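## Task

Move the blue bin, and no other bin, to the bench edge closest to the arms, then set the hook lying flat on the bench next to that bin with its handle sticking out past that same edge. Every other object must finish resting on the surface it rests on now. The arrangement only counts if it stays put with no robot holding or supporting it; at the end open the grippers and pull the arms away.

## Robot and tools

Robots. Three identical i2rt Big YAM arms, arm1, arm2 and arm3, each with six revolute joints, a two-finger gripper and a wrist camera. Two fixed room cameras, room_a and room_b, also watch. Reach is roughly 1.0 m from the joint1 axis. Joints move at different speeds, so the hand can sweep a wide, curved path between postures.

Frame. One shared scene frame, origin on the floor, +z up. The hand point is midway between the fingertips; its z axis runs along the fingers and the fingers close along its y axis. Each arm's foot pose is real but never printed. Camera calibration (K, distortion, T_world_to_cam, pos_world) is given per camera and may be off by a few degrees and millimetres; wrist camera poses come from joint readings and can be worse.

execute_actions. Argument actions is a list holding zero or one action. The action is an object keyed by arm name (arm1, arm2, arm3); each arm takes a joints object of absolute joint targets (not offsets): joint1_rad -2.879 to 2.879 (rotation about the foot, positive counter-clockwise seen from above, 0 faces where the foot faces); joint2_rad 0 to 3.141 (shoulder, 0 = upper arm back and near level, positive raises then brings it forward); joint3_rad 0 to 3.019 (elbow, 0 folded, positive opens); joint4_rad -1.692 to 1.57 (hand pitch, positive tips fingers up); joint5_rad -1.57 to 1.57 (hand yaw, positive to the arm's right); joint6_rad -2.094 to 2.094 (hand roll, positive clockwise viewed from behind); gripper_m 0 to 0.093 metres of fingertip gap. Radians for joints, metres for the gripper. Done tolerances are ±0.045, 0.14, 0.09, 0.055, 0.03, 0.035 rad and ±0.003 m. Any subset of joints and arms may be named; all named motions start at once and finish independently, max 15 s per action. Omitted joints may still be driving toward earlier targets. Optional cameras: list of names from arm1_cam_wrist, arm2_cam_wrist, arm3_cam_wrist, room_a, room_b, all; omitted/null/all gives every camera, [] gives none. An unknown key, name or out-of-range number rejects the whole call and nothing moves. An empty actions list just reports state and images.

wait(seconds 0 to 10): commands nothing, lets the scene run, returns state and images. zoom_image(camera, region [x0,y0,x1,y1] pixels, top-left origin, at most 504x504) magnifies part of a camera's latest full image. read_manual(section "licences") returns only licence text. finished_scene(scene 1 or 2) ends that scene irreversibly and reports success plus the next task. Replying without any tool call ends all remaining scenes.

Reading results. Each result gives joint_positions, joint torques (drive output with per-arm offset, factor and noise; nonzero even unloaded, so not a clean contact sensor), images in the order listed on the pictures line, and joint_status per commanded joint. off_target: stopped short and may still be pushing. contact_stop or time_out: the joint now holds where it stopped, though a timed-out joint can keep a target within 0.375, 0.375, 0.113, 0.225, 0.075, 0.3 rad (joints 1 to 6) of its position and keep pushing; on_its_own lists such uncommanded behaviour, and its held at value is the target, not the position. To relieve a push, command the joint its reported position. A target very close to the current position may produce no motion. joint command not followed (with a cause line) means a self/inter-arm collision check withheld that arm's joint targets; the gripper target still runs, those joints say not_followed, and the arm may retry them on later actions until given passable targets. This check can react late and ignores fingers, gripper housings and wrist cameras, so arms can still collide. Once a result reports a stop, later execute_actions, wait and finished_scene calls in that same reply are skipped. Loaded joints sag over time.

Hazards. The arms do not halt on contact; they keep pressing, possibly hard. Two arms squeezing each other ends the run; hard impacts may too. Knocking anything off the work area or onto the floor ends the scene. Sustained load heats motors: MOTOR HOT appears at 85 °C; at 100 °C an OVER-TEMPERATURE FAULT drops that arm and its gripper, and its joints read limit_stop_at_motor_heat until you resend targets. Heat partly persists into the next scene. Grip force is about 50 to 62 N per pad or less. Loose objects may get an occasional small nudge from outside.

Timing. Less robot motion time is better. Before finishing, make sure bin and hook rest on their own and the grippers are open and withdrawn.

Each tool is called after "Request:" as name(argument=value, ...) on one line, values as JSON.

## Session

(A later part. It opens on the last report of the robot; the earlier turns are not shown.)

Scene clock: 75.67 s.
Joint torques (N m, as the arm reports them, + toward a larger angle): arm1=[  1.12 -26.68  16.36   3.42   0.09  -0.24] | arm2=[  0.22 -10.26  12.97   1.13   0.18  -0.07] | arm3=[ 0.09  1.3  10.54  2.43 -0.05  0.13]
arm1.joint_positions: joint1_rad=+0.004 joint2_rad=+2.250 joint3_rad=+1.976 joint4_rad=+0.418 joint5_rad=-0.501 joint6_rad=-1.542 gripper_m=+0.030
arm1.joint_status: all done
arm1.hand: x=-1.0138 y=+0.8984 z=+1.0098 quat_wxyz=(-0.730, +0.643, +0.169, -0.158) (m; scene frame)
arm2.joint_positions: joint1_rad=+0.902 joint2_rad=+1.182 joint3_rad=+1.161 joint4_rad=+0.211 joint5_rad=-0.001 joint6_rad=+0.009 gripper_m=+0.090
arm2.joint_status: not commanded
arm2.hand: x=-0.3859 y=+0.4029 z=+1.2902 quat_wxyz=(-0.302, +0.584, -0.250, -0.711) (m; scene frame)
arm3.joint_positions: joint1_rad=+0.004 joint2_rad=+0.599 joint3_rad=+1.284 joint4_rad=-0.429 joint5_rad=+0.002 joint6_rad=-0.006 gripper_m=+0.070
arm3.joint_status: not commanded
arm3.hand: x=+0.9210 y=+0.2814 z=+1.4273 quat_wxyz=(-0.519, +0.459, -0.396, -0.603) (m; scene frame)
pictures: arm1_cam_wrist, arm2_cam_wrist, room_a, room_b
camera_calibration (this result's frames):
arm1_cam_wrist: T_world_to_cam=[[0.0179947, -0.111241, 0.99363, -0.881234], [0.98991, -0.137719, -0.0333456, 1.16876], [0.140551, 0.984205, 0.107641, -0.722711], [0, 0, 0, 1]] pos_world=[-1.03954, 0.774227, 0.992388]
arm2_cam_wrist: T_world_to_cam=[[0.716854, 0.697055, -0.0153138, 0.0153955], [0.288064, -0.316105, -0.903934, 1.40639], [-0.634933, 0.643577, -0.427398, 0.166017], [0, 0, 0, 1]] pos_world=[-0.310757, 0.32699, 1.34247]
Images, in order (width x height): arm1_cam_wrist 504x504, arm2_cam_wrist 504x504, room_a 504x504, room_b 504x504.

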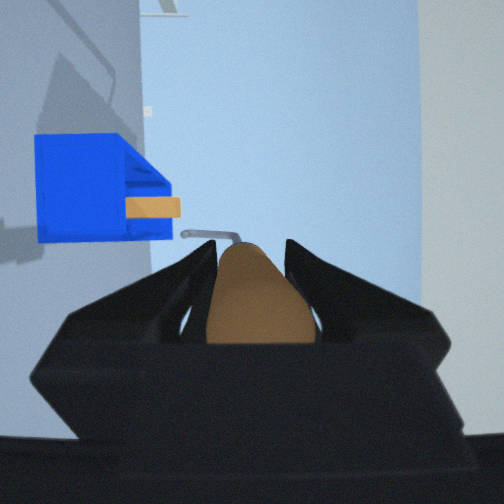

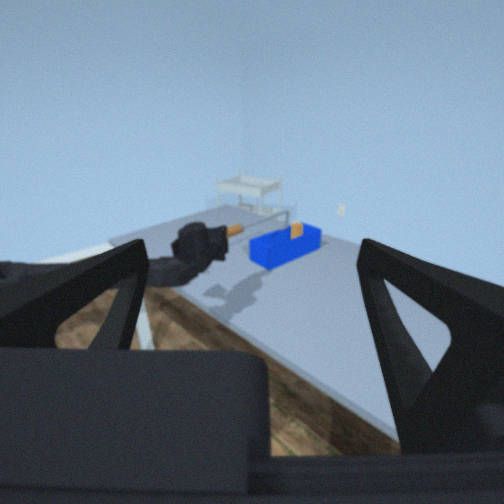

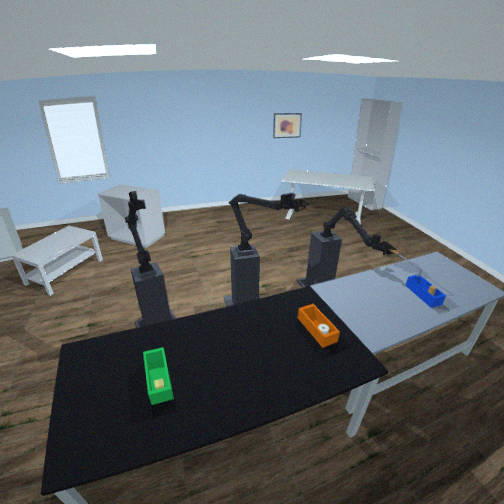

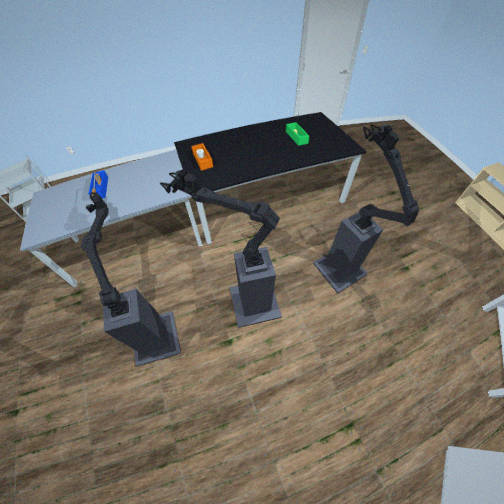

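Request:
execute_actions(actions=[{"arm1":{"joints":{"joint1_rad":0.055,"joint4_rad":0.3}}}], cameras=["arm1_cam_wrist","room_a"])

Request:
zoom_image(camera="room_a", region=[350, 220, 470, 320])

Scene clock: 81.03 s.
Joint torques (N m, as the arm reports them, + toward a larger angle): arm1=[  0.29 -26.7   16.4    2.86   0.04  -0.24] | arm2=[  0.43 -10.29  12.92   1.09   0.17  -0.06] | arm3=[ 0.33  1.39 10.63  2.53 -0.04  0.13]
arm1.joint_positions: joint1_rad=+0.061 joint2_rad=+2.250 joint3_rad=+1.976 joint4_rad=+0.280 joint5_rad=-0.501 joint6_rad=-1.542 gripper_m=+0.030
arm1.joint_status: all done
arm1.hand: x=-1.0657 y=+0.8961 z=+0.9787 quat_wxyz=(-0.680, +0.687, +0.175, -0.191) (m; scene frame)
arm2.joint_positions: joint1_rad=+0.902 joint2_rad=+1.182 joint3_rad=+1.161 joint4_rad=+0.211 joint5_rad=-0.001 joint6_rad=+0.009 gripper_m=+0.090
arm2.joint_status: not commanded
arm2.hand: x=-0.3859 y=+0.4029 z=+1.2902 quat_wxyz=(-0.302, +0.584, -0.250, -0.711) (m; scene frame)
arm3.joint_positions: joint1_rad=+0.004 joint2_rad=+0.599 joint3_rad=+1.284 joint4_rad=-0.429 joint5_rad=+0.002 joint6_rad=-0.006 gripper_m=+0.070
arm3.joint_status: not commanded
arm3.hand: x=+0.9210 y=+0.2814 z=+1.4273 quat_wxyz=(-0.519, +0.459, -0.396, -0.603) (m; scene frame)
pictures: arm1_cam_wrist, room_a
camera_calibration (this result's frames):
arm1_cam_wrist: T_world_to_cam=[[0.0216951, 0.0277436, 0.99938, -0.975837], [0.996229, -0.0845991, -0.0192781, 1.1642], [0.0840118, 0.996029, -0.0294744, -0.646415], [0, 0, 0, 1]] pos_world=[-1.08433, 0.769411, 0.978623]
Images, in order (width x height): arm1_cam_wrist 504x504, room_a 504x504.

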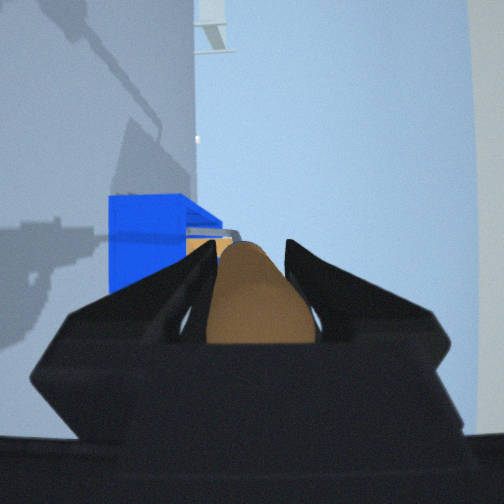

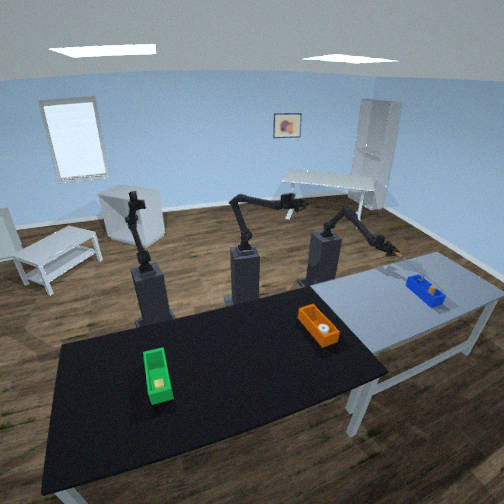

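Region (350, 220, 470, 320) of room_a's 504x504 image, scaled by 4.200, with more detail than that image has.

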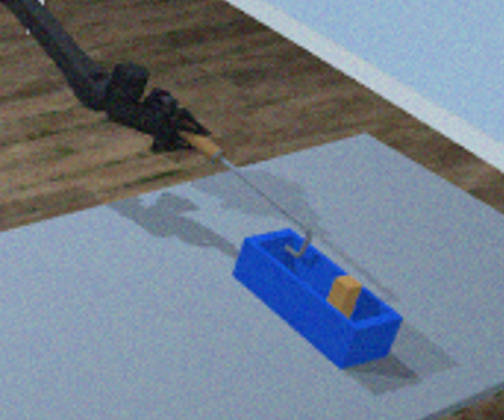

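Request:
execute_actions(actions=[{"arm1":{"joints":{"joint1_rad":0.04,"joint4_rad":0.13}}}], cameras=["arm1_cam_wrist","arm2_cam_wrist"])

Request:
zoom_image(camera="arm2_cam_wrist", region=[190, 190, 350, 300])

Scene clock: 83.80 s.
Joint torques (N m, as the arm reports them, + toward a larger angle): arm1=[  0.45 -26.54  16.08   2.02  -0.06  -0.08] | arm2=[  0.17 -10.32  12.98   1.15   0.17  -0.07] | arm3=[ 0.29  1.07 10.52  2.43 -0.08  0.13]
arm1.joint_positions: joint1_rad=+0.044 joint2_rad=+2.247 joint3_rad=+1.980 joint4_rad=+0.127 joint5_rad=-0.499 joint6_rad=-1.556 gripper_m=+0.030
arm1.joint_status: all done
arm1.hand: x=-1.0494 y=+0.8955 z=+0.9495 quat_wxyz=(-0.631, +0.735, +0.160, -0.191) (m; scene frame)
arm2.joint_positions: joint1_rad=+0.902 joint2_rad=+1.182 joint3_rad=+1.161 joint4_rad=+0.211 joint5_rad=-0.001 joint6_rad=+0.009 gripper_m=+0.090
arm2.joint_status: not commanded
arm2.hand: x=-0.3859 y=+0.4029 z=+1.2902 quat_wxyz=(-0.302, +0.584, -0.250, -0.711) (m; scene frame)
arm3.joint_positions: joint1_rad=+0.004 joint2_rad=+0.599 joint3_rad=+1.284 joint4_rad=-0.429 joint5_rad=+0.002 joint6_rad=-0.006 gripper_m=+0.070
arm3.joint_status: not commanded
arm3.hand: x=+0.9210 y=+0.2814 z=+1.4273 quat_wxyz=(-0.519, +0.459, -0.396, -0.603) (m; scene frame)
pictures: arm1_cam_wrist, arm2_cam_wrist
camera_calibration (this result's frames):
arm1_cam_wrist: T_world_to_cam=[[0.00982357, 0.165704, 0.986127, -1.07049], [0.994511, -0.104358, 0.00762878, 1.13771], [0.104174, 0.980638, -0.16582, -0.483658], [0, 0, 0, 1]] pos_world=[-1.07056, 0.770407, 0.966758]
arm2_cam_wrist: T_world_to_cam=[[0.716854, 0.697055, -0.0153138, 0.0153955], [0.288064, -0.316105, -0.903934, 1.40639], [-0.634933, 0.643577, -0.427398, 0.166017], [0, 0, 0, 1]] pos_world=[-0.310757, 0.32699, 1.34247]
Images, in order (width x height): arm1_cam_wrist 504x504, arm2_cam_wrist 504x504.

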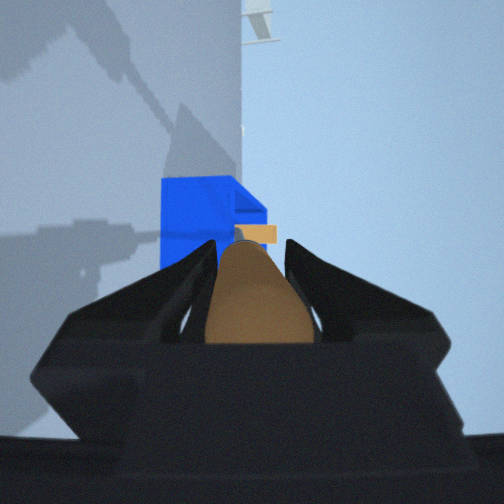

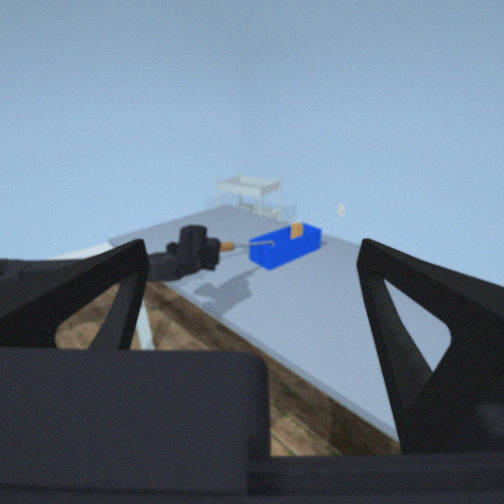

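Region (190, 190, 350, 300) of arm2_cam_wrist's 504x504 image, scaled by 3.150, with more detail than that image has; it fills the top 346 rows of this view, and the rest is white.

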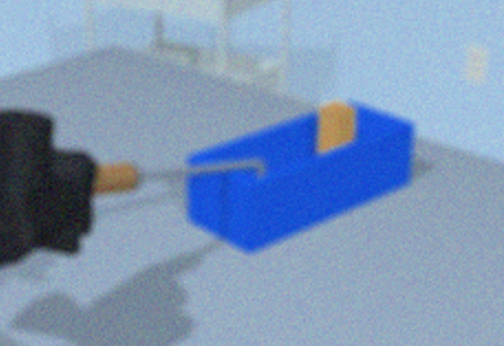

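Request:
execute_actions(actions=[{"arm1":{"joints":{"joint2_rad":2.13,"joint3_rad":1.86,"joint4_rad":0.25}}}], cameras=[])

Request:
execute_actions(actions=[{"arm1":{"joints":{"joint2_rad":2.04,"joint3_rad":1.68,"joint4_rad":0.335}}}], cameras=[])

Request:
execute_actions(actions=[{"arm1":{"joints":{"joint2_rad":1.93,"joint3_rad":1.49,"joint4_rad":0.42}}}], cameras=["arm2_cam_wrist"])

Request:
execute_actions(actions=[{"arm1":{"joints":{"joint2_rad":1.81,"joint3_rad":1.285,"joint4_rad":0.495}}}], cameras=[])

Request:
execute_actions(actions=[{"arm1":{"joints":{"joint2_rad":1.70,"joint3_rad":1.115,"joint4_rad":0.55}}}], cameras=[])

Request:
execute_actions(actions=[{"arm1":{"joints":{"joint2_rad":1.60,"joint3_rad":0.97,"joint4_rad":0.585}}}], cameras=["arm1_cam_wrist","arm2_cam_wrist","room_b"])

Request:
zoom_image(camera="arm2_cam_wrist", region=[150, 220, 310, 330])

Scene clock: 93.27 s.
Joint torques (N m, as the arm reports them, + toward a larger angle): arm1=[  0.57 -25.82  10.56   3.29  -0.09   0.  ] | arm2=[  0.21 -10.21  12.98   1.13   0.16  -0.06] | arm3=[-0.18  0.97 10.51  2.31 -0.07  0.11]
arm1.joint_positions: joint1_rad=+0.044 joint2_rad=+2.188 joint3_rad=+1.848 joint4_rad=+0.221 joint5_rad=-0.499 joint6_rad=-1.562 gripper_m=+0.030
arm1.joint_status: all done
arm1.hand: x=-1.0492 y=+0.8724 z=+0.9435 quat_wxyz=(-0.639, +0.728, +0.164, -0.187) (m; scene frame)
arm2.joint_positions: joint1_rad=+0.902 joint2_rad=+1.182 joint3_rad=+1.161 joint4_rad=+0.211 joint5_rad=-0.001 joint6_rad=+0.009 gripper_m=+0.090
arm2.joint_status: not commanded
arm2.hand: x=-0.3859 y=+0.4029 z=+1.2902 quat_wxyz=(-0.302, +0.584, -0.250, -0.711) (m; scene frame)
arm3.joint_positions: joint1_rad=+0.004 joint2_rad=+0.599 joint3_rad=+1.284 joint4_rad=-0.429 joint5_rad=+0.002 joint6_rad=-0.006 gripper_m=+0.070
arm3.joint_status: not commanded
arm3.hand: x=+0.9210 y=+0.2814 z=+1.4273 quat_wxyz=(-0.519, +0.459, -0.396, -0.603) (m; scene frame)
pictures: none
No camera images: the call's "cameras" was empty. Leave "cameras" out to get every camera's image.

Scene clock: 94.13 s.
Joint torques (N m, as the arm reports them, + toward a larger angle): arm1=[  0.59 -23.64  10.3    3.41  -0.12   0.  ] | arm2=[  0.24 -10.3   12.91   1.13   0.17  -0.06] | arm3=[-0.23  1.22 10.54  2.31 -0.02  0.13]
arm1.joint_positions: joint1_rad=+0.044 joint2_rad=+2.089 joint3_rad=+1.667 joint4_rad=+0.304 joint5_rad=-0.498 joint6_rad=-1.562 gripper_m=+0.030
arm1.joint_status: all done
arm1.hand: x=-1.0489 y=+0.8328 z=+0.9412 quat_wxyz=(-0.639, +0.728, +0.163, -0.187) (m; scene frame)
arm2.joint_positions: joint1_rad=+0.902 joint2_rad=+1.182 joint3_rad=+1.161 joint4_rad=+0.211 joint5_rad=-0.001 joint6_rad=+0.009 gripper_m=+0.090
arm2.joint_status: not commanded
arm2.hand: x=-0.3859 y=+0.4029 z=+1.2902 quat_wxyz=(-0.302, +0.584, -0.250, -0.711) (m; scene frame)
arm3.joint_positions: joint1_rad=+0.004 joint2_rad=+0.599 joint3_rad=+1.284 joint4_rad=-0.429 joint5_rad=+0.002 joint6_rad=-0.006 gripper_m=+0.070
arm3.joint_status: not commanded
arm3.hand: x=+0.9210 y=+0.2814 z=+1.4273 quat_wxyz=(-0.519, +0.459, -0.396, -0.603) (m; scene frame)
pictures: none
No camera images: the call's "cameras" was empty. Leave "cameras" out to get every camera's image.

Scene clock: 95.00 s.
Joint torques (N m, as the arm reports them, + toward a larger angle): arm1=[  0.6  -21.69  10.22   3.63  -0.14   0.  ] | arm2=[  0.36 -10.32  12.88   1.1    0.17  -0.08] | arm3=[ 0.05  1.4  10.49  2.38 -0.06  0.14]
arm1.joint_positions: joint1_rad=+0.044 joint2_rad=+1.976 joint3_rad=+1.474 joint4_rad=+0.384 joint5_rad=-0.497 joint6_rad=-1.562 gripper_m=+0.030
arm1.joint_status: all done
arm1.hand: x=-1.0485 y=+0.7844 z=+0.9404 quat_wxyz=(-0.640, +0.728, +0.163, -0.186) (m; scene frame)
arm2.joint_positions: joint1_rad=+0.902 joint2_rad=+1.182 joint3_rad=+1.161 joint4_rad=+0.211 joint5_rad=-0.001 joint6_rad=+0.009 gripper_m=+0.090
arm2.joint_status: not commanded
arm2.hand: x=-0.3859 y=+0.4029 z=+1.2902 quat_wxyz=(-0.302, +0.584, -0.250, -0.711) (m; scene frame)
arm3.joint_positions: joint1_rad=+0.004 joint2_rad=+0.599 joint3_rad=+1.284 joint4_rad=-0.429 joint5_rad=+0.002 joint6_rad=-0.006 gripper_m=+0.070
arm3.joint_status: not commanded
arm3.hand: x=+0.9210 y=+0.2814 z=+1.4273 quat_wxyz=(-0.519, +0.459, -0.396, -0.603) (m; scene frame)
pictures: arm2_cam_wrist
camera_calibration (this result's frames):
arm2_cam_wrist: T_world_to_cam=[[0.716854, 0.697055, -0.0153138, 0.0153955], [0.288064, -0.316105, -0.903934, 1.40639], [-0.634933, 0.643577, -0.427398, 0.166017], [0, 0, 0, 1]] pos_world=[-0.310757, 0.32699, 1.34247]
Images, in order (width x height): arm2_cam_wrist 504x504.

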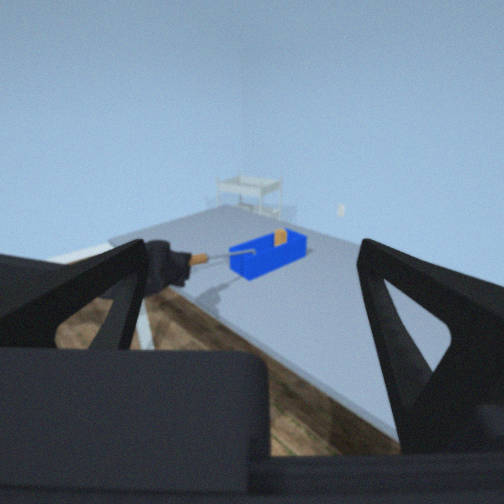

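Scene clock: 95.87 s.
Joint torques (N m, as the arm reports them, + toward a larger angle): arm1=[  0.66 -19.1    9.84   3.63  -0.16   0.  ] | arm2=[  0.24 -10.09  12.96   1.14   0.17  -0.05] | arm3=[-0.02  1.03 10.47  2.33 -0.07  0.15]
arm1.joint_positions: joint1_rad=+0.044 joint2_rad=+1.849 joint3_rad=+1.269 joint4_rad=+0.459 joint5_rad=-0.497 joint6_rad=-1.562 gripper_m=+0.030
arm1.joint_status: all done
arm1.hand: x=-1.0482 y=+0.7266 z=+0.9385 quat_wxyz=(-0.638, +0.729, +0.163, -0.187) (m; scene frame)
arm2.joint_positions: joint1_rad=+0.902 joint2_rad=+1.182 joint3_rad=+1.161 joint4_rad=+0.211 joint5_rad=-0.001 joint6_rad=+0.009 gripper_m=+0.090
arm2.joint_status: not commanded
arm2.hand: x=-0.3859 y=+0.4029 z=+1.2902 quat_wxyz=(-0.302, +0.584, -0.250, -0.711) (m; scene frame)
arm3.joint_positions: joint1_rad=+0.004 joint2_rad=+0.599 joint3_rad=+1.284 joint4_rad=-0.429 joint5_rad=+0.002 joint6_rad=-0.006 gripper_m=+0.070
arm3.joint_status: not commanded
arm3.hand: x=+0.9210 y=+0.2814 z=+1.4273 quat_wxyz=(-0.519, +0.459, -0.396, -0.603) (m; scene frame)
pictures: none
No camera images: the call's "cameras" was empty. Leave "cameras" out to get every camera's image.

Scene clock: 96.67 s.
Joint torques (N m, as the arm reports them, + toward a larger angle): arm1=[  0.61 -16.92   9.72   3.67  -0.16   0.  ] | arm2=[  0.22 -10.14  13.01   1.13   0.17  -0.06] | arm3=[ 0.01  1.37 10.56  2.39 -0.05  0.11]
arm1.joint_positions: joint1_rad=+0.044 joint2_rad=+1.735 joint3_rad=+1.097 joint4_rad=+0.514 joint5_rad=-0.497 joint6_rad=-1.562 gripper_m=+0.030
arm1.joint_status: all done
arm1.hand: x=-1.0480 y=+0.6735 z=+0.9371 quat_wxyz=(-0.637, +0.730, +0.162, -0.187) (m; scene frame)
arm2.joint_positions: joint1_rad=+0.902 joint2_rad=+1.182 joint3_rad=+1.161 joint4_rad=+0.211 joint5_rad=-0.001 joint6_rad=+0.009 gripper_m=+0.090
arm2.joint_status: not commanded
arm2.hand: x=-0.3859 y=+0.4029 z=+1.2902 quat_wxyz=(-0.302, +0.584, -0.250, -0.711) (m; scene frame)
arm3.joint_positions: joint1_rad=+0.004 joint2_rad=+0.599 joint3_rad=+1.284 joint4_rad=-0.429 joint5_rad=+0.002 joint6_rad=-0.006 gripper_m=+0.070
arm3.joint_status: not commanded
arm3.hand: x=+0.9210 y=+0.2814 z=+1.4273 quat_wxyz=(-0.519, +0.459, -0.396, -0.603) (m; scene frame)
pictures: none
No camera images: the call's "cameras" was empty. Leave "cameras" out to get every camera's image.

Scene clock: 97.47 s.
Joint torques (N m, as the arm reports them, + toward a larger angle): arm1=[  0.66 -14.77   9.48   3.52  -0.16  -0.01] | arm2=[  0.23 -10.02  12.98   1.15   0.16  -0.08] | arm3=[-0.46  1.23 10.57  2.34 -0.01  0.14]
arm1.joint_positions: joint1_rad=+0.044 joint2_rad=+1.631 joint3_rad=+0.952 joint4_rad=+0.551 joint5_rad=-0.497 joint6_rad=-1.563 gripper_m=+0.030
arm1.joint_status: all done
arm1.hand: x=-1.0477 y=+0.6253 z=+0.9359 quat_wxyz=(-0.636, +0.731, +0.162, -0.187) (m; scene frame)
arm2.joint_positions: joint1_rad=+0.902 joint2_rad=+1.182 joint3_rad=+1.161 joint4_rad=+0.211 joint5_rad=-0.001 joint6_rad=+0.009 gripper_m=+0.090
arm2.joint_status: not commanded
arm2.hand: x=-0.3859 y=+0.4029 z=+1.2902 quat_wxyz=(-0.302, +0.584, -0.250, -0.711) (m; scene frame)
arm3.joint_positions: joint1_rad=+0.004 joint2_rad=+0.599 joint3_rad=+1.284 joint4_rad=-0.429 joint5_rad=+0.002 joint6_rad=-0.006 gripper_m=+0.070
arm3.joint_status: not commanded
arm3.hand: x=+0.9210 y=+0.2814 z=+1.4273 quat_wxyz=(-0.519, +0.459, -0.396, -0.603) (m; scene frame)
pictures: arm1_cam_wrist, arm2_cam_wrist, room_b
camera_calibration (this result's frames):
arm1_cam_wrist: T_world_to_cam=[[0.00389261, 0.151116, 0.988508, -1.01159], [0.994268, -0.106203, 0.0123202, 1.10442], [0.106844, 0.982794, -0.150663, -0.233885], [0, 0, 0, 1]] pos_world=[-1.06916, 0.500021, 0.951118]
arm2_cam_wrist: T_world_to_cam=[[0.716854, 0.697055, -0.0153138, 0.0153955], [0.288064, -0.316105, -0.903934, 1.40639], [-0.634933, 0.643577, -0.427398, 0.166017], [0, 0, 0, 1]] pos_world=[-0.310757, 0.32699, 1.34247]
Images, in order (width x height): arm1_cam_wrist 504x504, arm2_cam_wrist 504x504, room_b 504x504.

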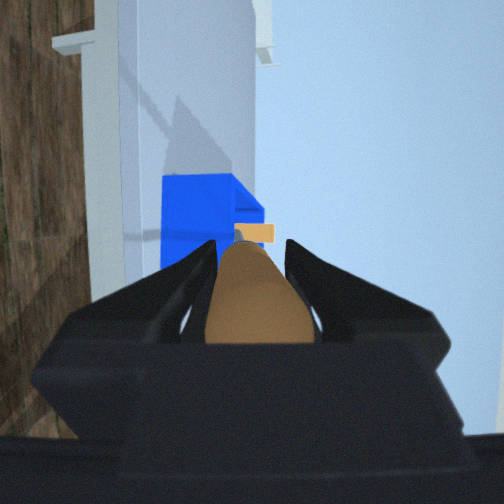

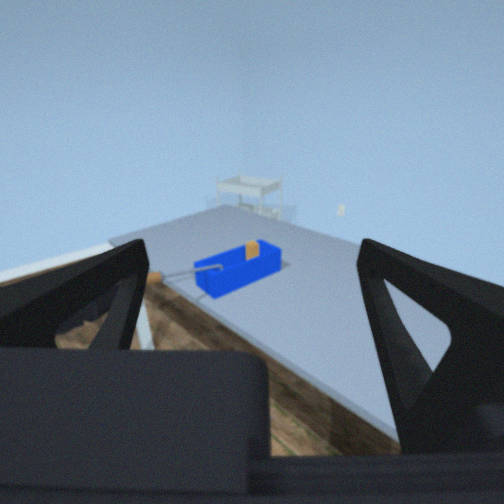

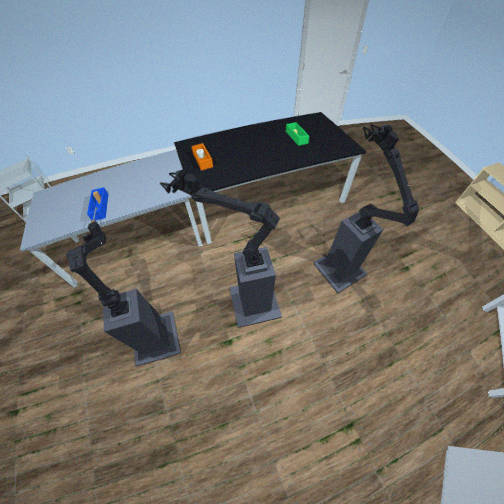

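Region (150, 220, 310, 330) of arm2_cam_wrist's 504x504 image, scaled by 3.150, with more detail than that image has; it fills the top 346 rows of this view, and the rest is white.

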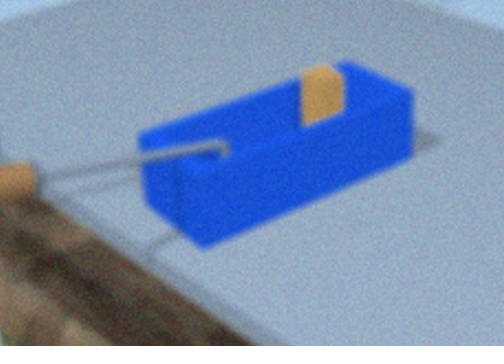

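Request:
execute_actions(actions=[{"arm1":{"joints":{"joint2_rad":1.535,"joint3_rad":0.885,"joint4_rad":0.60}}}], cameras=["arm1_cam_wrist"])

Request:
execute_actions(actions=[{"arm1":{"joints":{"joint2_rad":1.56,"joint3_rad":0.98,"joint4_rad":0.88}}}], cameras=[])

Request:
execute_actions(actions=[{"arm1":{"joints":{"joint1_rad":0.31,"joint2_rad":1.94,"joint3_rad":1.60,"joint4_rad":0.5}}}], cameras=["arm1_cam_wrist","room_a"])

Request:
zoom_image(camera="room_a", region=[350, 210, 470, 310])

Scene clock: 107.90 s.
Joint torques (N m, as the arm reports them, + toward a larger angle): arm1=[  0.64 -13.88   9.24   3.33  -0.16   0.03] | arm2=[  0.18 -10.37  12.98   1.08   0.18  -0.07] | arm3=[-0.55  1.13 10.54  2.48 -0.06  0.12]
arm1.joint_positions: joint1_rad=+0.044 joint2_rad=+1.567 joint3_rad=+0.868 joint4_rad=+0.570 joint5_rad=-0.497 joint6_rad=-1.565 gripper_m=+0.030
arm1.joint_status: all done
arm1.hand: x=-1.0476 y=+0.5964 z=+0.9350 quat_wxyz=(-0.636, +0.731, +0.163, -0.186) (m; scene frame)
arm2.joint_positions: joint1_rad=+0.902 joint2_rad=+1.182 joint3_rad=+1.161 joint4_rad=+0.211 joint5_rad=-0.001 joint6_rad=+0.009 gripper_m=+0.090
arm2.joint_status: not commanded
arm2.hand: x=-0.3859 y=+0.4029 z=+1.2902 quat_wxyz=(-0.302, +0.584, -0.250, -0.711) (m; scene frame)
arm3.joint_positions: joint1_rad=+0.004 joint2_rad=+0.599 joint3_rad=+1.284 joint4_rad=-0.429 joint5_rad=+0.002 joint6_rad=-0.006 gripper_m=+0.070
arm3.joint_status: not commanded
arm3.hand: x=+0.9210 y=+0.2814 z=+1.4273 quat_wxyz=(-0.519, +0.459, -0.396, -0.603) (m; scene frame)
pictures: arm1_cam_wrist
camera_calibration (this result's frames):
arm1_cam_wrist: T_world_to_cam=[[0.00221647, 0.150966, 0.988536, -1.00801], [0.994271, -0.105978, 0.0139553, 1.09956], [0.10687, 0.982842, -0.150336, -0.205912], [0, 0, 0, 1]] pos_world=[-1.06902, 0.471084, 0.950152]
Images, in order (width x height): arm1_cam_wrist 504x504.

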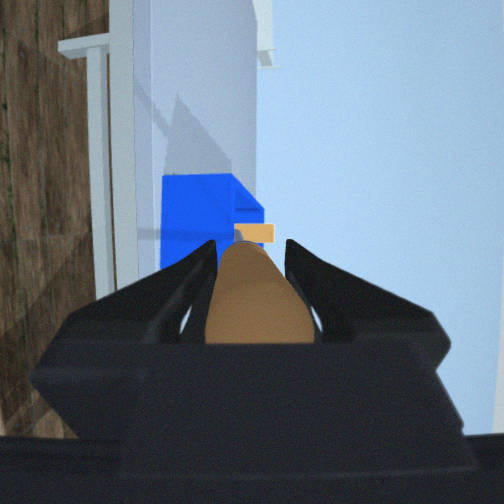

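Scene clock: 108.97 s.
Joint torques (N m, as the arm reports them, + toward a larger angle): arm1=[  0.64 -14.38  13.78   4.26  -0.02  -0.16] | arm2=[  0.16 -10.14  12.95   1.11   0.17  -0.06] | arm3=[-0.11  1.19 10.54  2.3  -0.06  0.11]
arm1.joint_positions: joint1_rad=+0.044 joint2_rad=+1.589 joint3_rad=+0.906 joint4_rad=+0.832 joint5_rad=-0.497 joint6_rad=-1.549 gripper_m=+0.030
arm1.joint_status: all done
arm1.hand: x=-1.0482 y=+0.6085 z=+1.0003 quat_wxyz=(-0.729, +0.637, +0.183, -0.169) (m; scene frame)
arm2.joint_positions: joint1_rad=+0.902 joint2_rad=+1.182 joint3_rad=+1.161 joint4_rad=+0.211 joint5_rad=-0.001 joint6_rad=+0.009 gripper_m=+0.090
arm2.joint_status: not commanded
arm2.hand: x=-0.3859 y=+0.4029 z=+1.2902 quat_wxyz=(-0.302, +0.584, -0.250, -0.711) (m; scene frame)
arm3.joint_positions: joint1_rad=+0.004 joint2_rad=+0.599 joint3_rad=+1.284 joint4_rad=-0.429 joint5_rad=+0.002 joint6_rad=-0.006 gripper_m=+0.070
arm3.joint_status: not commanded
arm3.hand: x=+0.9210 y=+0.2814 z=+1.4273 quat_wxyz=(-0.519, +0.459, -0.396, -0.603) (m; scene frame)
pictures: none
No camera images: the call's "cameras" was empty. Leave "cameras" out to get every camera's image.

Scene clock: 110.43 s.
Joint torques (N m, as the arm reports them, + toward a larger angle): arm1=[  1.4  -22.41  14.8    3.05  -0.07  -0.13] | arm2=[  0.25 -10.3   12.94   1.16   0.17  -0.07] | arm3=[ 0.47  1.49 10.49  2.44 -0.03  0.14]
arm1.joint_positions: joint1_rad=+0.304 joint2_rad=+1.991 joint3_rad=+1.527 joint4_rad=+0.476 joint5_rad=-0.499 joint6_rad=-1.551 gripper_m=+0.030
arm1.joint_status: all done
arm1.hand: x=-1.2535 y=+0.7485 z=+0.9781 quat_wxyz=(-0.654, +0.658, +0.259, -0.269) (m; scene frame)
arm2.joint_positions: joint1_rad=+0.902 joint2_rad=+1.182 joint3_rad=+1.161 joint4_rad=+0.211 joint5_rad=-0.001 joint6_rad=+0.009 gripper_m=+0.090
arm2.joint_status: not commanded
arm2.hand: x=-0.3859 y=+0.4029 z=+1.2902 quat_wxyz=(-0.302, +0.584, -0.250, -0.711) (m; scene frame)
arm3.joint_positions: joint1_rad=+0.004 joint2_rad=+0.599 joint3_rad=+1.284 joint4_rad=-0.429 joint5_rad=+0.002 joint6_rad=-0.006 gripper_m=+0.070
arm3.joint_status: not commanded
arm3.hand: x=+0.9210 y=+0.2814 z=+1.4273 quat_wxyz=(-0.519, +0.459, -0.396, -0.603) (m; scene frame)
pictures: arm1_cam_wrist, room_a
camera_calibration (this result's frames):
arm1_cam_wrist: T_world_to_cam=[[0.0114608, 0.0224566, 0.999682, -0.976227], [0.987661, 0.155905, -0.0148251, 1.14367], [-0.156188, 0.987517, -0.0203927, -0.787269], [0, 0, 0, 1]] pos_world=[-1.24134, 0.62106, 0.976817]
Images, in order (width x height): arm1_cam_wrist 504x504, room_a 504x504.

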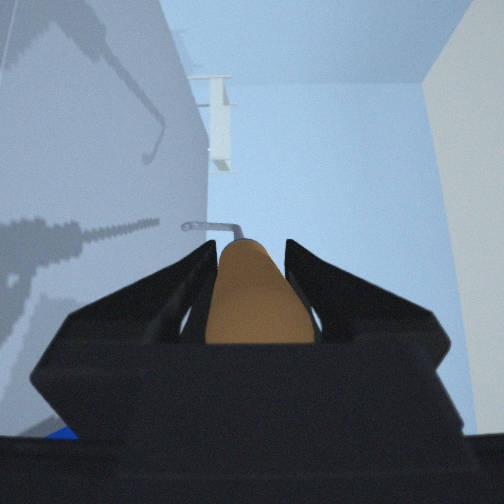

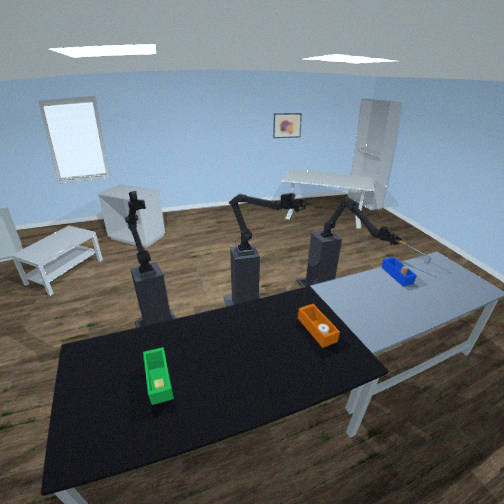

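Region (350, 210, 470, 310) of room_a's 504x504 image, scaled by 4.200, with more detail than that image has.

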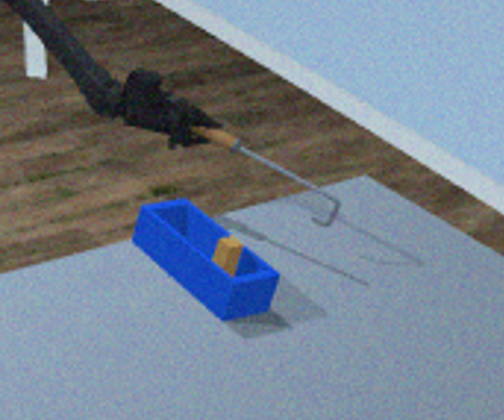

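Request:
execute_actions(actions=[{"arm1":{"joints":{"joint4_rad":0.4,"joint5_rad":0,"joint6_rad":0}}}], cameras=["arm1_cam_wrist"])

Request:
execute_actions(actions=[{"arm1":{"joints":{"joint2_rad":2.1,"joint3_rad":1.5,"joint4_rad":0.44}}}], cameras=["arm1_cam_wrist"])

Scene clock: 119.17 s.
Joint torques (N m, as the arm reports them, + toward a larger angle): arm1=[  1.45 -21.07  14.03   2.85  -0.2    0.17] | arm2=[  0.26 -10.24  12.98   1.13   0.16  -0.06] | arm3=[-0.52  1.38 10.59  2.37 -0.06  0.13]
arm1.joint_positions: joint1_rad=+0.304 joint2_rad=+1.972 joint3_rad=+1.541 joint4_rad=+0.383 joint5_rad=+0.006 joint6_rad=-0.015 gripper_m=+0.030
arm1.joint_status: all done
arm1.hand: x=-1.1781 y=+0.7897 z=+0.9791 quat_wxyz=(-0.424, +0.580, -0.438, -0.540) (m; scene frame)
arm2.joint_positions: joint1_rad=+0.902 joint2_rad=+1.182 joint3_rad=+1.161 joint4_rad=+0.211 joint5_rad=-0.001 joint6_rad=+0.009 gripper_m=+0.090
arm2.joint_status: not commanded
arm2.hand: x=-0.3859 y=+0.4029 z=+1.2902 quat_wxyz=(-0.302, +0.584, -0.250, -0.711) (m; scene frame)
arm3.joint_positions: joint1_rad=+0.004 joint2_rad=+0.599 joint3_rad=+1.284 joint4_rad=-0.429 joint5_rad=+0.002 joint6_rad=-0.006 gripper_m=+0.070
arm3.joint_status: not commanded
arm3.hand: x=+0.9210 y=+0.2814 z=+1.4273 quat_wxyz=(-0.519, +0.459, -0.396, -0.603) (m; scene frame)
pictures: arm1_cam_wrist
camera_calibration (this result's frames):
arm1_cam_wrist: T_world_to_cam=[[0.964165, 0.265107, 0.0102286, 0.920437], [0.171178, -0.592176, -0.787417, 1.4481], [-0.202692, 0.76095, -0.616336, -0.108529], [0, 0, 0, 1]] pos_world=[-1.15733, 0.696102, 1.06395]
Images, in order (width x height): arm1_cam_wrist 504x504.

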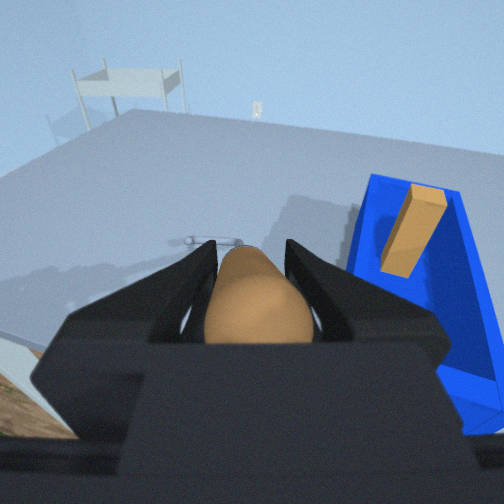

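Scene clock: 120.27 s.
Joint torques (N m, as the arm reports them, + toward a larger angle): arm1=[  1.44 -21.46  10.07   2.77   0.05   0.03] | arm2=[  0.27 -10.17  12.93   1.12   0.16  -0.07] | arm3=[-0.55  0.78 10.5   2.3  -0.03  0.14]
arm1.joint_positions: joint1_rad=+0.305 joint2_rad=+2.124 joint3_rad=+1.480 joint4_rad=+0.425 joint5_rad=+0.000 joint6_rad=-0.004 gripper_m=+0.030
arm1.joint_status: all done
arm1.hand: x=-1.1789 y=+0.7872 z=+0.8319 quat_wxyz=(-0.380, +0.624, -0.473, -0.493) (m; scene frame)
arm2.joint_positions: joint1_rad=+0.902 joint2_rad=+1.182 joint3_rad=+1.161 joint4_rad=+0.211 joint5_rad=-0.001 joint6_rad=+0.009 gripper_m=+0.090
arm2.joint_status: not commanded
arm2.hand: x=-0.3859 y=+0.4029 z=+1.2902 quat_wxyz=(-0.302, +0.584, -0.250, -0.711) (m; scene frame)
arm3.joint_positions: joint1_rad=+0.004 joint2_rad=+0.599 joint3_rad=+1.284 joint4_rad=-0.429 joint5_rad=+0.002 joint6_rad=-0.006 gripper_m=+0.070
arm3.joint_status: not commanded
arm3.hand: x=+0.9210 y=+0.2814 z=+1.4273 quat_wxyz=(-0.519, +0.459, -0.396, -0.603) (m; scene frame)
pictures: arm1_cam_wrist
camera_calibration (this result's frames):
arm1_cam_wrist: T_world_to_cam=[[0.962732, 0.27044, -0.00301915, 0.928497], [0.198654, -0.71467, -0.670659, 1.36252], [-0.183531, 0.645065, -0.74176, 0.02061], [0, 0, 0, 1]] pos_world=[-1.16078, 0.709358, 0.93188]
Images, in order (width x height): arm1_cam_wrist 504x504.

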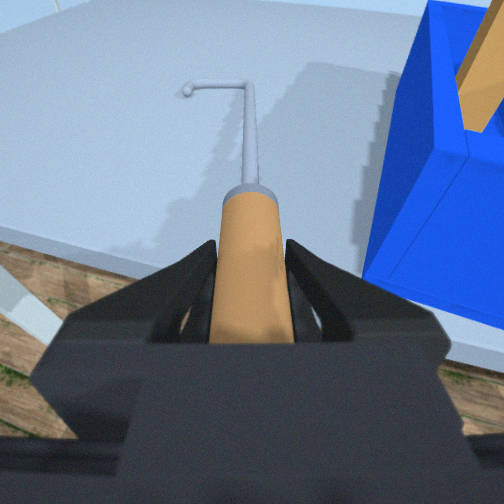

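Request:
execute_actions(actions=[{"arm1":{"joints":{"joint2_rad":2.155}}}], cameras=[])

Request:
execute_actions(actions=[{"arm1":{"joints":{"gripper_m":0.05}}}], cameras=["arm1_cam_wrist"])

Request:
execute_actions(actions=[{"arm1":{"joints":{"joint2_rad":1.6,"joint3_rad":0.8,"joint4_rad":0.5}}}], cameras=["arm1_cam_wrist","room_b"])

Scene clock: 124.47 s.
Joint torques (N m, as the arm reports them, + toward a larger angle): arm1=[  1.37 -17.9    9.88   2.71   0.04   0.03] | arm2=[  0.27 -10.11  12.96   1.13   0.16  -0.07] | arm3=[-0.24  0.7  10.67  2.34 -0.01  0.11]
arm1.joint_positions: joint1_rad=+0.305 joint2_rad=+2.140 joint3_rad=+1.480 joint4_rad=+0.426 joint5_rad=+0.000 joint6_rad=-0.004 gripper_m=+0.030
arm1.joint_status: all done
arm1.hand: x=-1.1788 y=+0.7872 z=+0.8199 quat_wxyz=(-0.376, +0.627, -0.476, -0.488) (m; scene frame)
arm2.joint_positions: joint1_rad=+0.902 joint2_rad=+1.182 joint3_rad=+1.161 joint4_rad=+0.211 joint5_rad=-0.001 joint6_rad=+0.009 gripper_m=+0.090
arm2.joint_status: not commanded
arm2.hand: x=-0.3859 y=+0.4029 z=+1.2902 quat_wxyz=(-0.302, +0.584, -0.250, -0.711) (m; scene frame)
arm3.joint_positions: joint1_rad=+0.004 joint2_rad=+0.599 joint3_rad=+1.284 joint4_rad=-0.429 joint5_rad=+0.002 joint6_rad=-0.006 gripper_m=+0.070
arm3.joint_status: not commanded
arm3.hand: x=+0.9210 y=+0.2814 z=+1.4273 quat_wxyz=(-0.519, +0.459, -0.396, -0.603) (m; scene frame)
pictures: none
No camera images: the call's "cameras" was empty. Leave "cameras" out to get every camera's image.

Scene clock: 125.07 s.
Joint torques (N m, as the arm reports them, + toward a larger angle): arm1=[  1.36 -18.48   9.95   2.7    0.04   0.03] | arm2=[  0.21 -10.28  12.94   1.13   0.18  -0.07] | arm3=[-0.1   0.99 10.63  2.37 -0.07  0.1 ]
arm1.joint_positions: joint1_rad=+0.305 joint2_rad=+2.140 joint3_rad=+1.480 joint4_rad=+0.426 joint5_rad=+0.000 joint6_rad=-0.004 gripper_m=+0.050
arm1.joint_status: all done
arm1.hand: x=-1.1788 y=+0.7872 z=+0.8196 quat_wxyz=(-0.376, +0.627, -0.476, -0.488) (m; scene frame)
arm2.joint_positions: joint1_rad=+0.902 joint2_rad=+1.182 joint3_rad=+1.161 joint4_rad=+0.211 joint5_rad=-0.001 joint6_rad=+0.009 gripper_m=+0.090
arm2.joint_status: not commanded
arm2.hand: x=-0.3859 y=+0.4029 z=+1.2902 quat_wxyz=(-0.302, +0.584, -0.250, -0.711) (m; scene frame)
arm3.joint_positions: joint1_rad=+0.004 joint2_rad=+0.599 joint3_rad=+1.284 joint4_rad=-0.429 joint5_rad=+0.002 joint6_rad=-0.006 gripper_m=+0.070
arm3.joint_status: not commanded
arm3.hand: x=+0.9210 y=+0.2814 z=+1.4273 quat_wxyz=(-0.519, +0.459, -0.396, -0.603) (m; scene frame)
pictures: arm1_cam_wrist
camera_calibration (this result's frames):
arm1_cam_wrist: T_world_to_cam=[[0.962783, 0.270254, -0.00350456, 0.929017], [0.200845, -0.724069, -0.659838, 1.35534], [-0.180861, 0.634576, -0.7514, 0.030871], [0, 0, 0, 1]] pos_world=[-1.16107, 0.710698, 0.920756]
Images, in order (width x height): arm1_cam_wrist 504x504.

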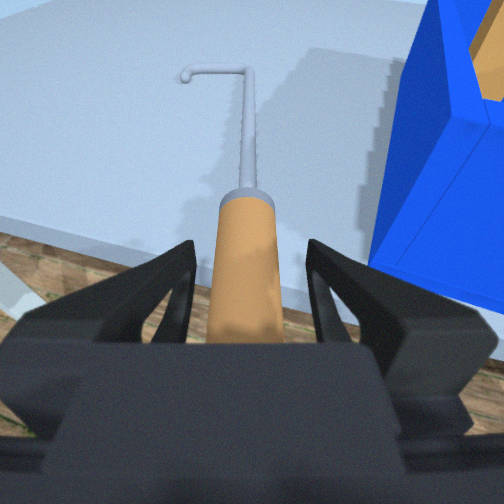

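Scene clock: 126.43 s.
Joint torques (N m, as the arm reports them, + toward a larger angle): arm1=[  1.4  -10.5    8.28   2.53   0.04   0.03] | arm2=[  0.38 -10.16  12.94   1.11   0.17  -0.07] | arm3=[-0.49  1.48 10.53  2.48 -0.05  0.13]
arm1.joint_positions: joint1_rad=+0.305 joint2_rad=+1.596 joint3_rad=+0.787 joint4_rad=+0.490 joint5_rad=+0.000 joint6_rad=-0.004 gripper_m=+0.050
arm1.joint_status: all done
arm1.hand: x=-1.1192 y=+0.5678 z=+0.8539 quat_wxyz=(-0.356, +0.647, -0.491, -0.461) (m; scene frame)
arm2.joint_positions: joint1_rad=+0.902 joint2_rad=+1.182 joint3_rad=+1.161 joint4_rad=+0.211 joint5_rad=-0.001 joint6_rad=+0.009 gripper_m=+0.090
arm2.joint_status: not commanded
arm2.hand: x=-0.3859 y=+0.4029 z=+1.2902 quat_wxyz=(-0.302, +0.584, -0.250, -0.711) (m; scene frame)
arm3.joint_positions: joint1_rad=+0.004 joint2_rad=+0.599 joint3_rad=+1.284 joint4_rad=-0.429 joint5_rad=+0.002 joint6_rad=-0.006 gripper_m=+0.070
arm3.joint_status: not commanded
arm3.hand: x=+0.9210 y=+0.2814 z=+1.4273 quat_wxyz=(-0.519, +0.459, -0.396, -0.603) (m; scene frame)
pictures: arm1_cam_wrist, room_b
camera_calibration (this result's frames):
arm1_cam_wrist: T_world_to_cam=[[0.962958, 0.269621, -0.00413771, 0.93214], [0.214552, -0.775392, -0.593915, 1.19538], [-0.16334, 0.571027, -0.804517, 0.307708], [0, 0, 0, 1]] pos_world=[-1.10382, 0.499853, 0.961367]
Images, in order (width x height): arm1_cam_wrist 504x504, room_b 504x504.

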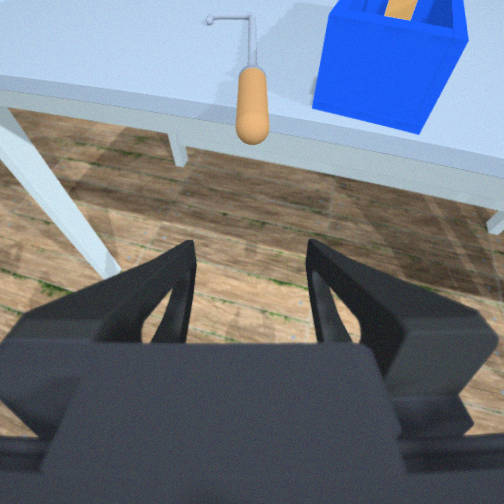

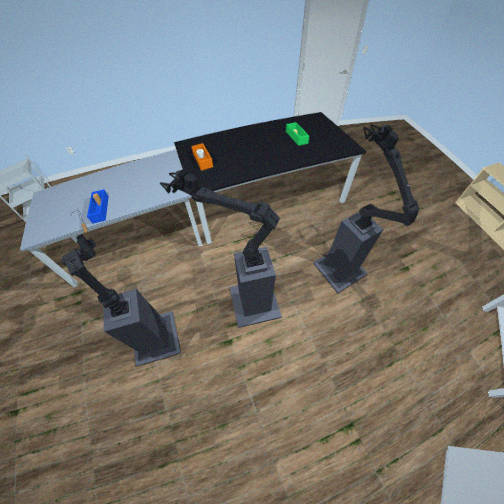

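Request:
finished_scene(scene=2)

The scene is finished: the task was done.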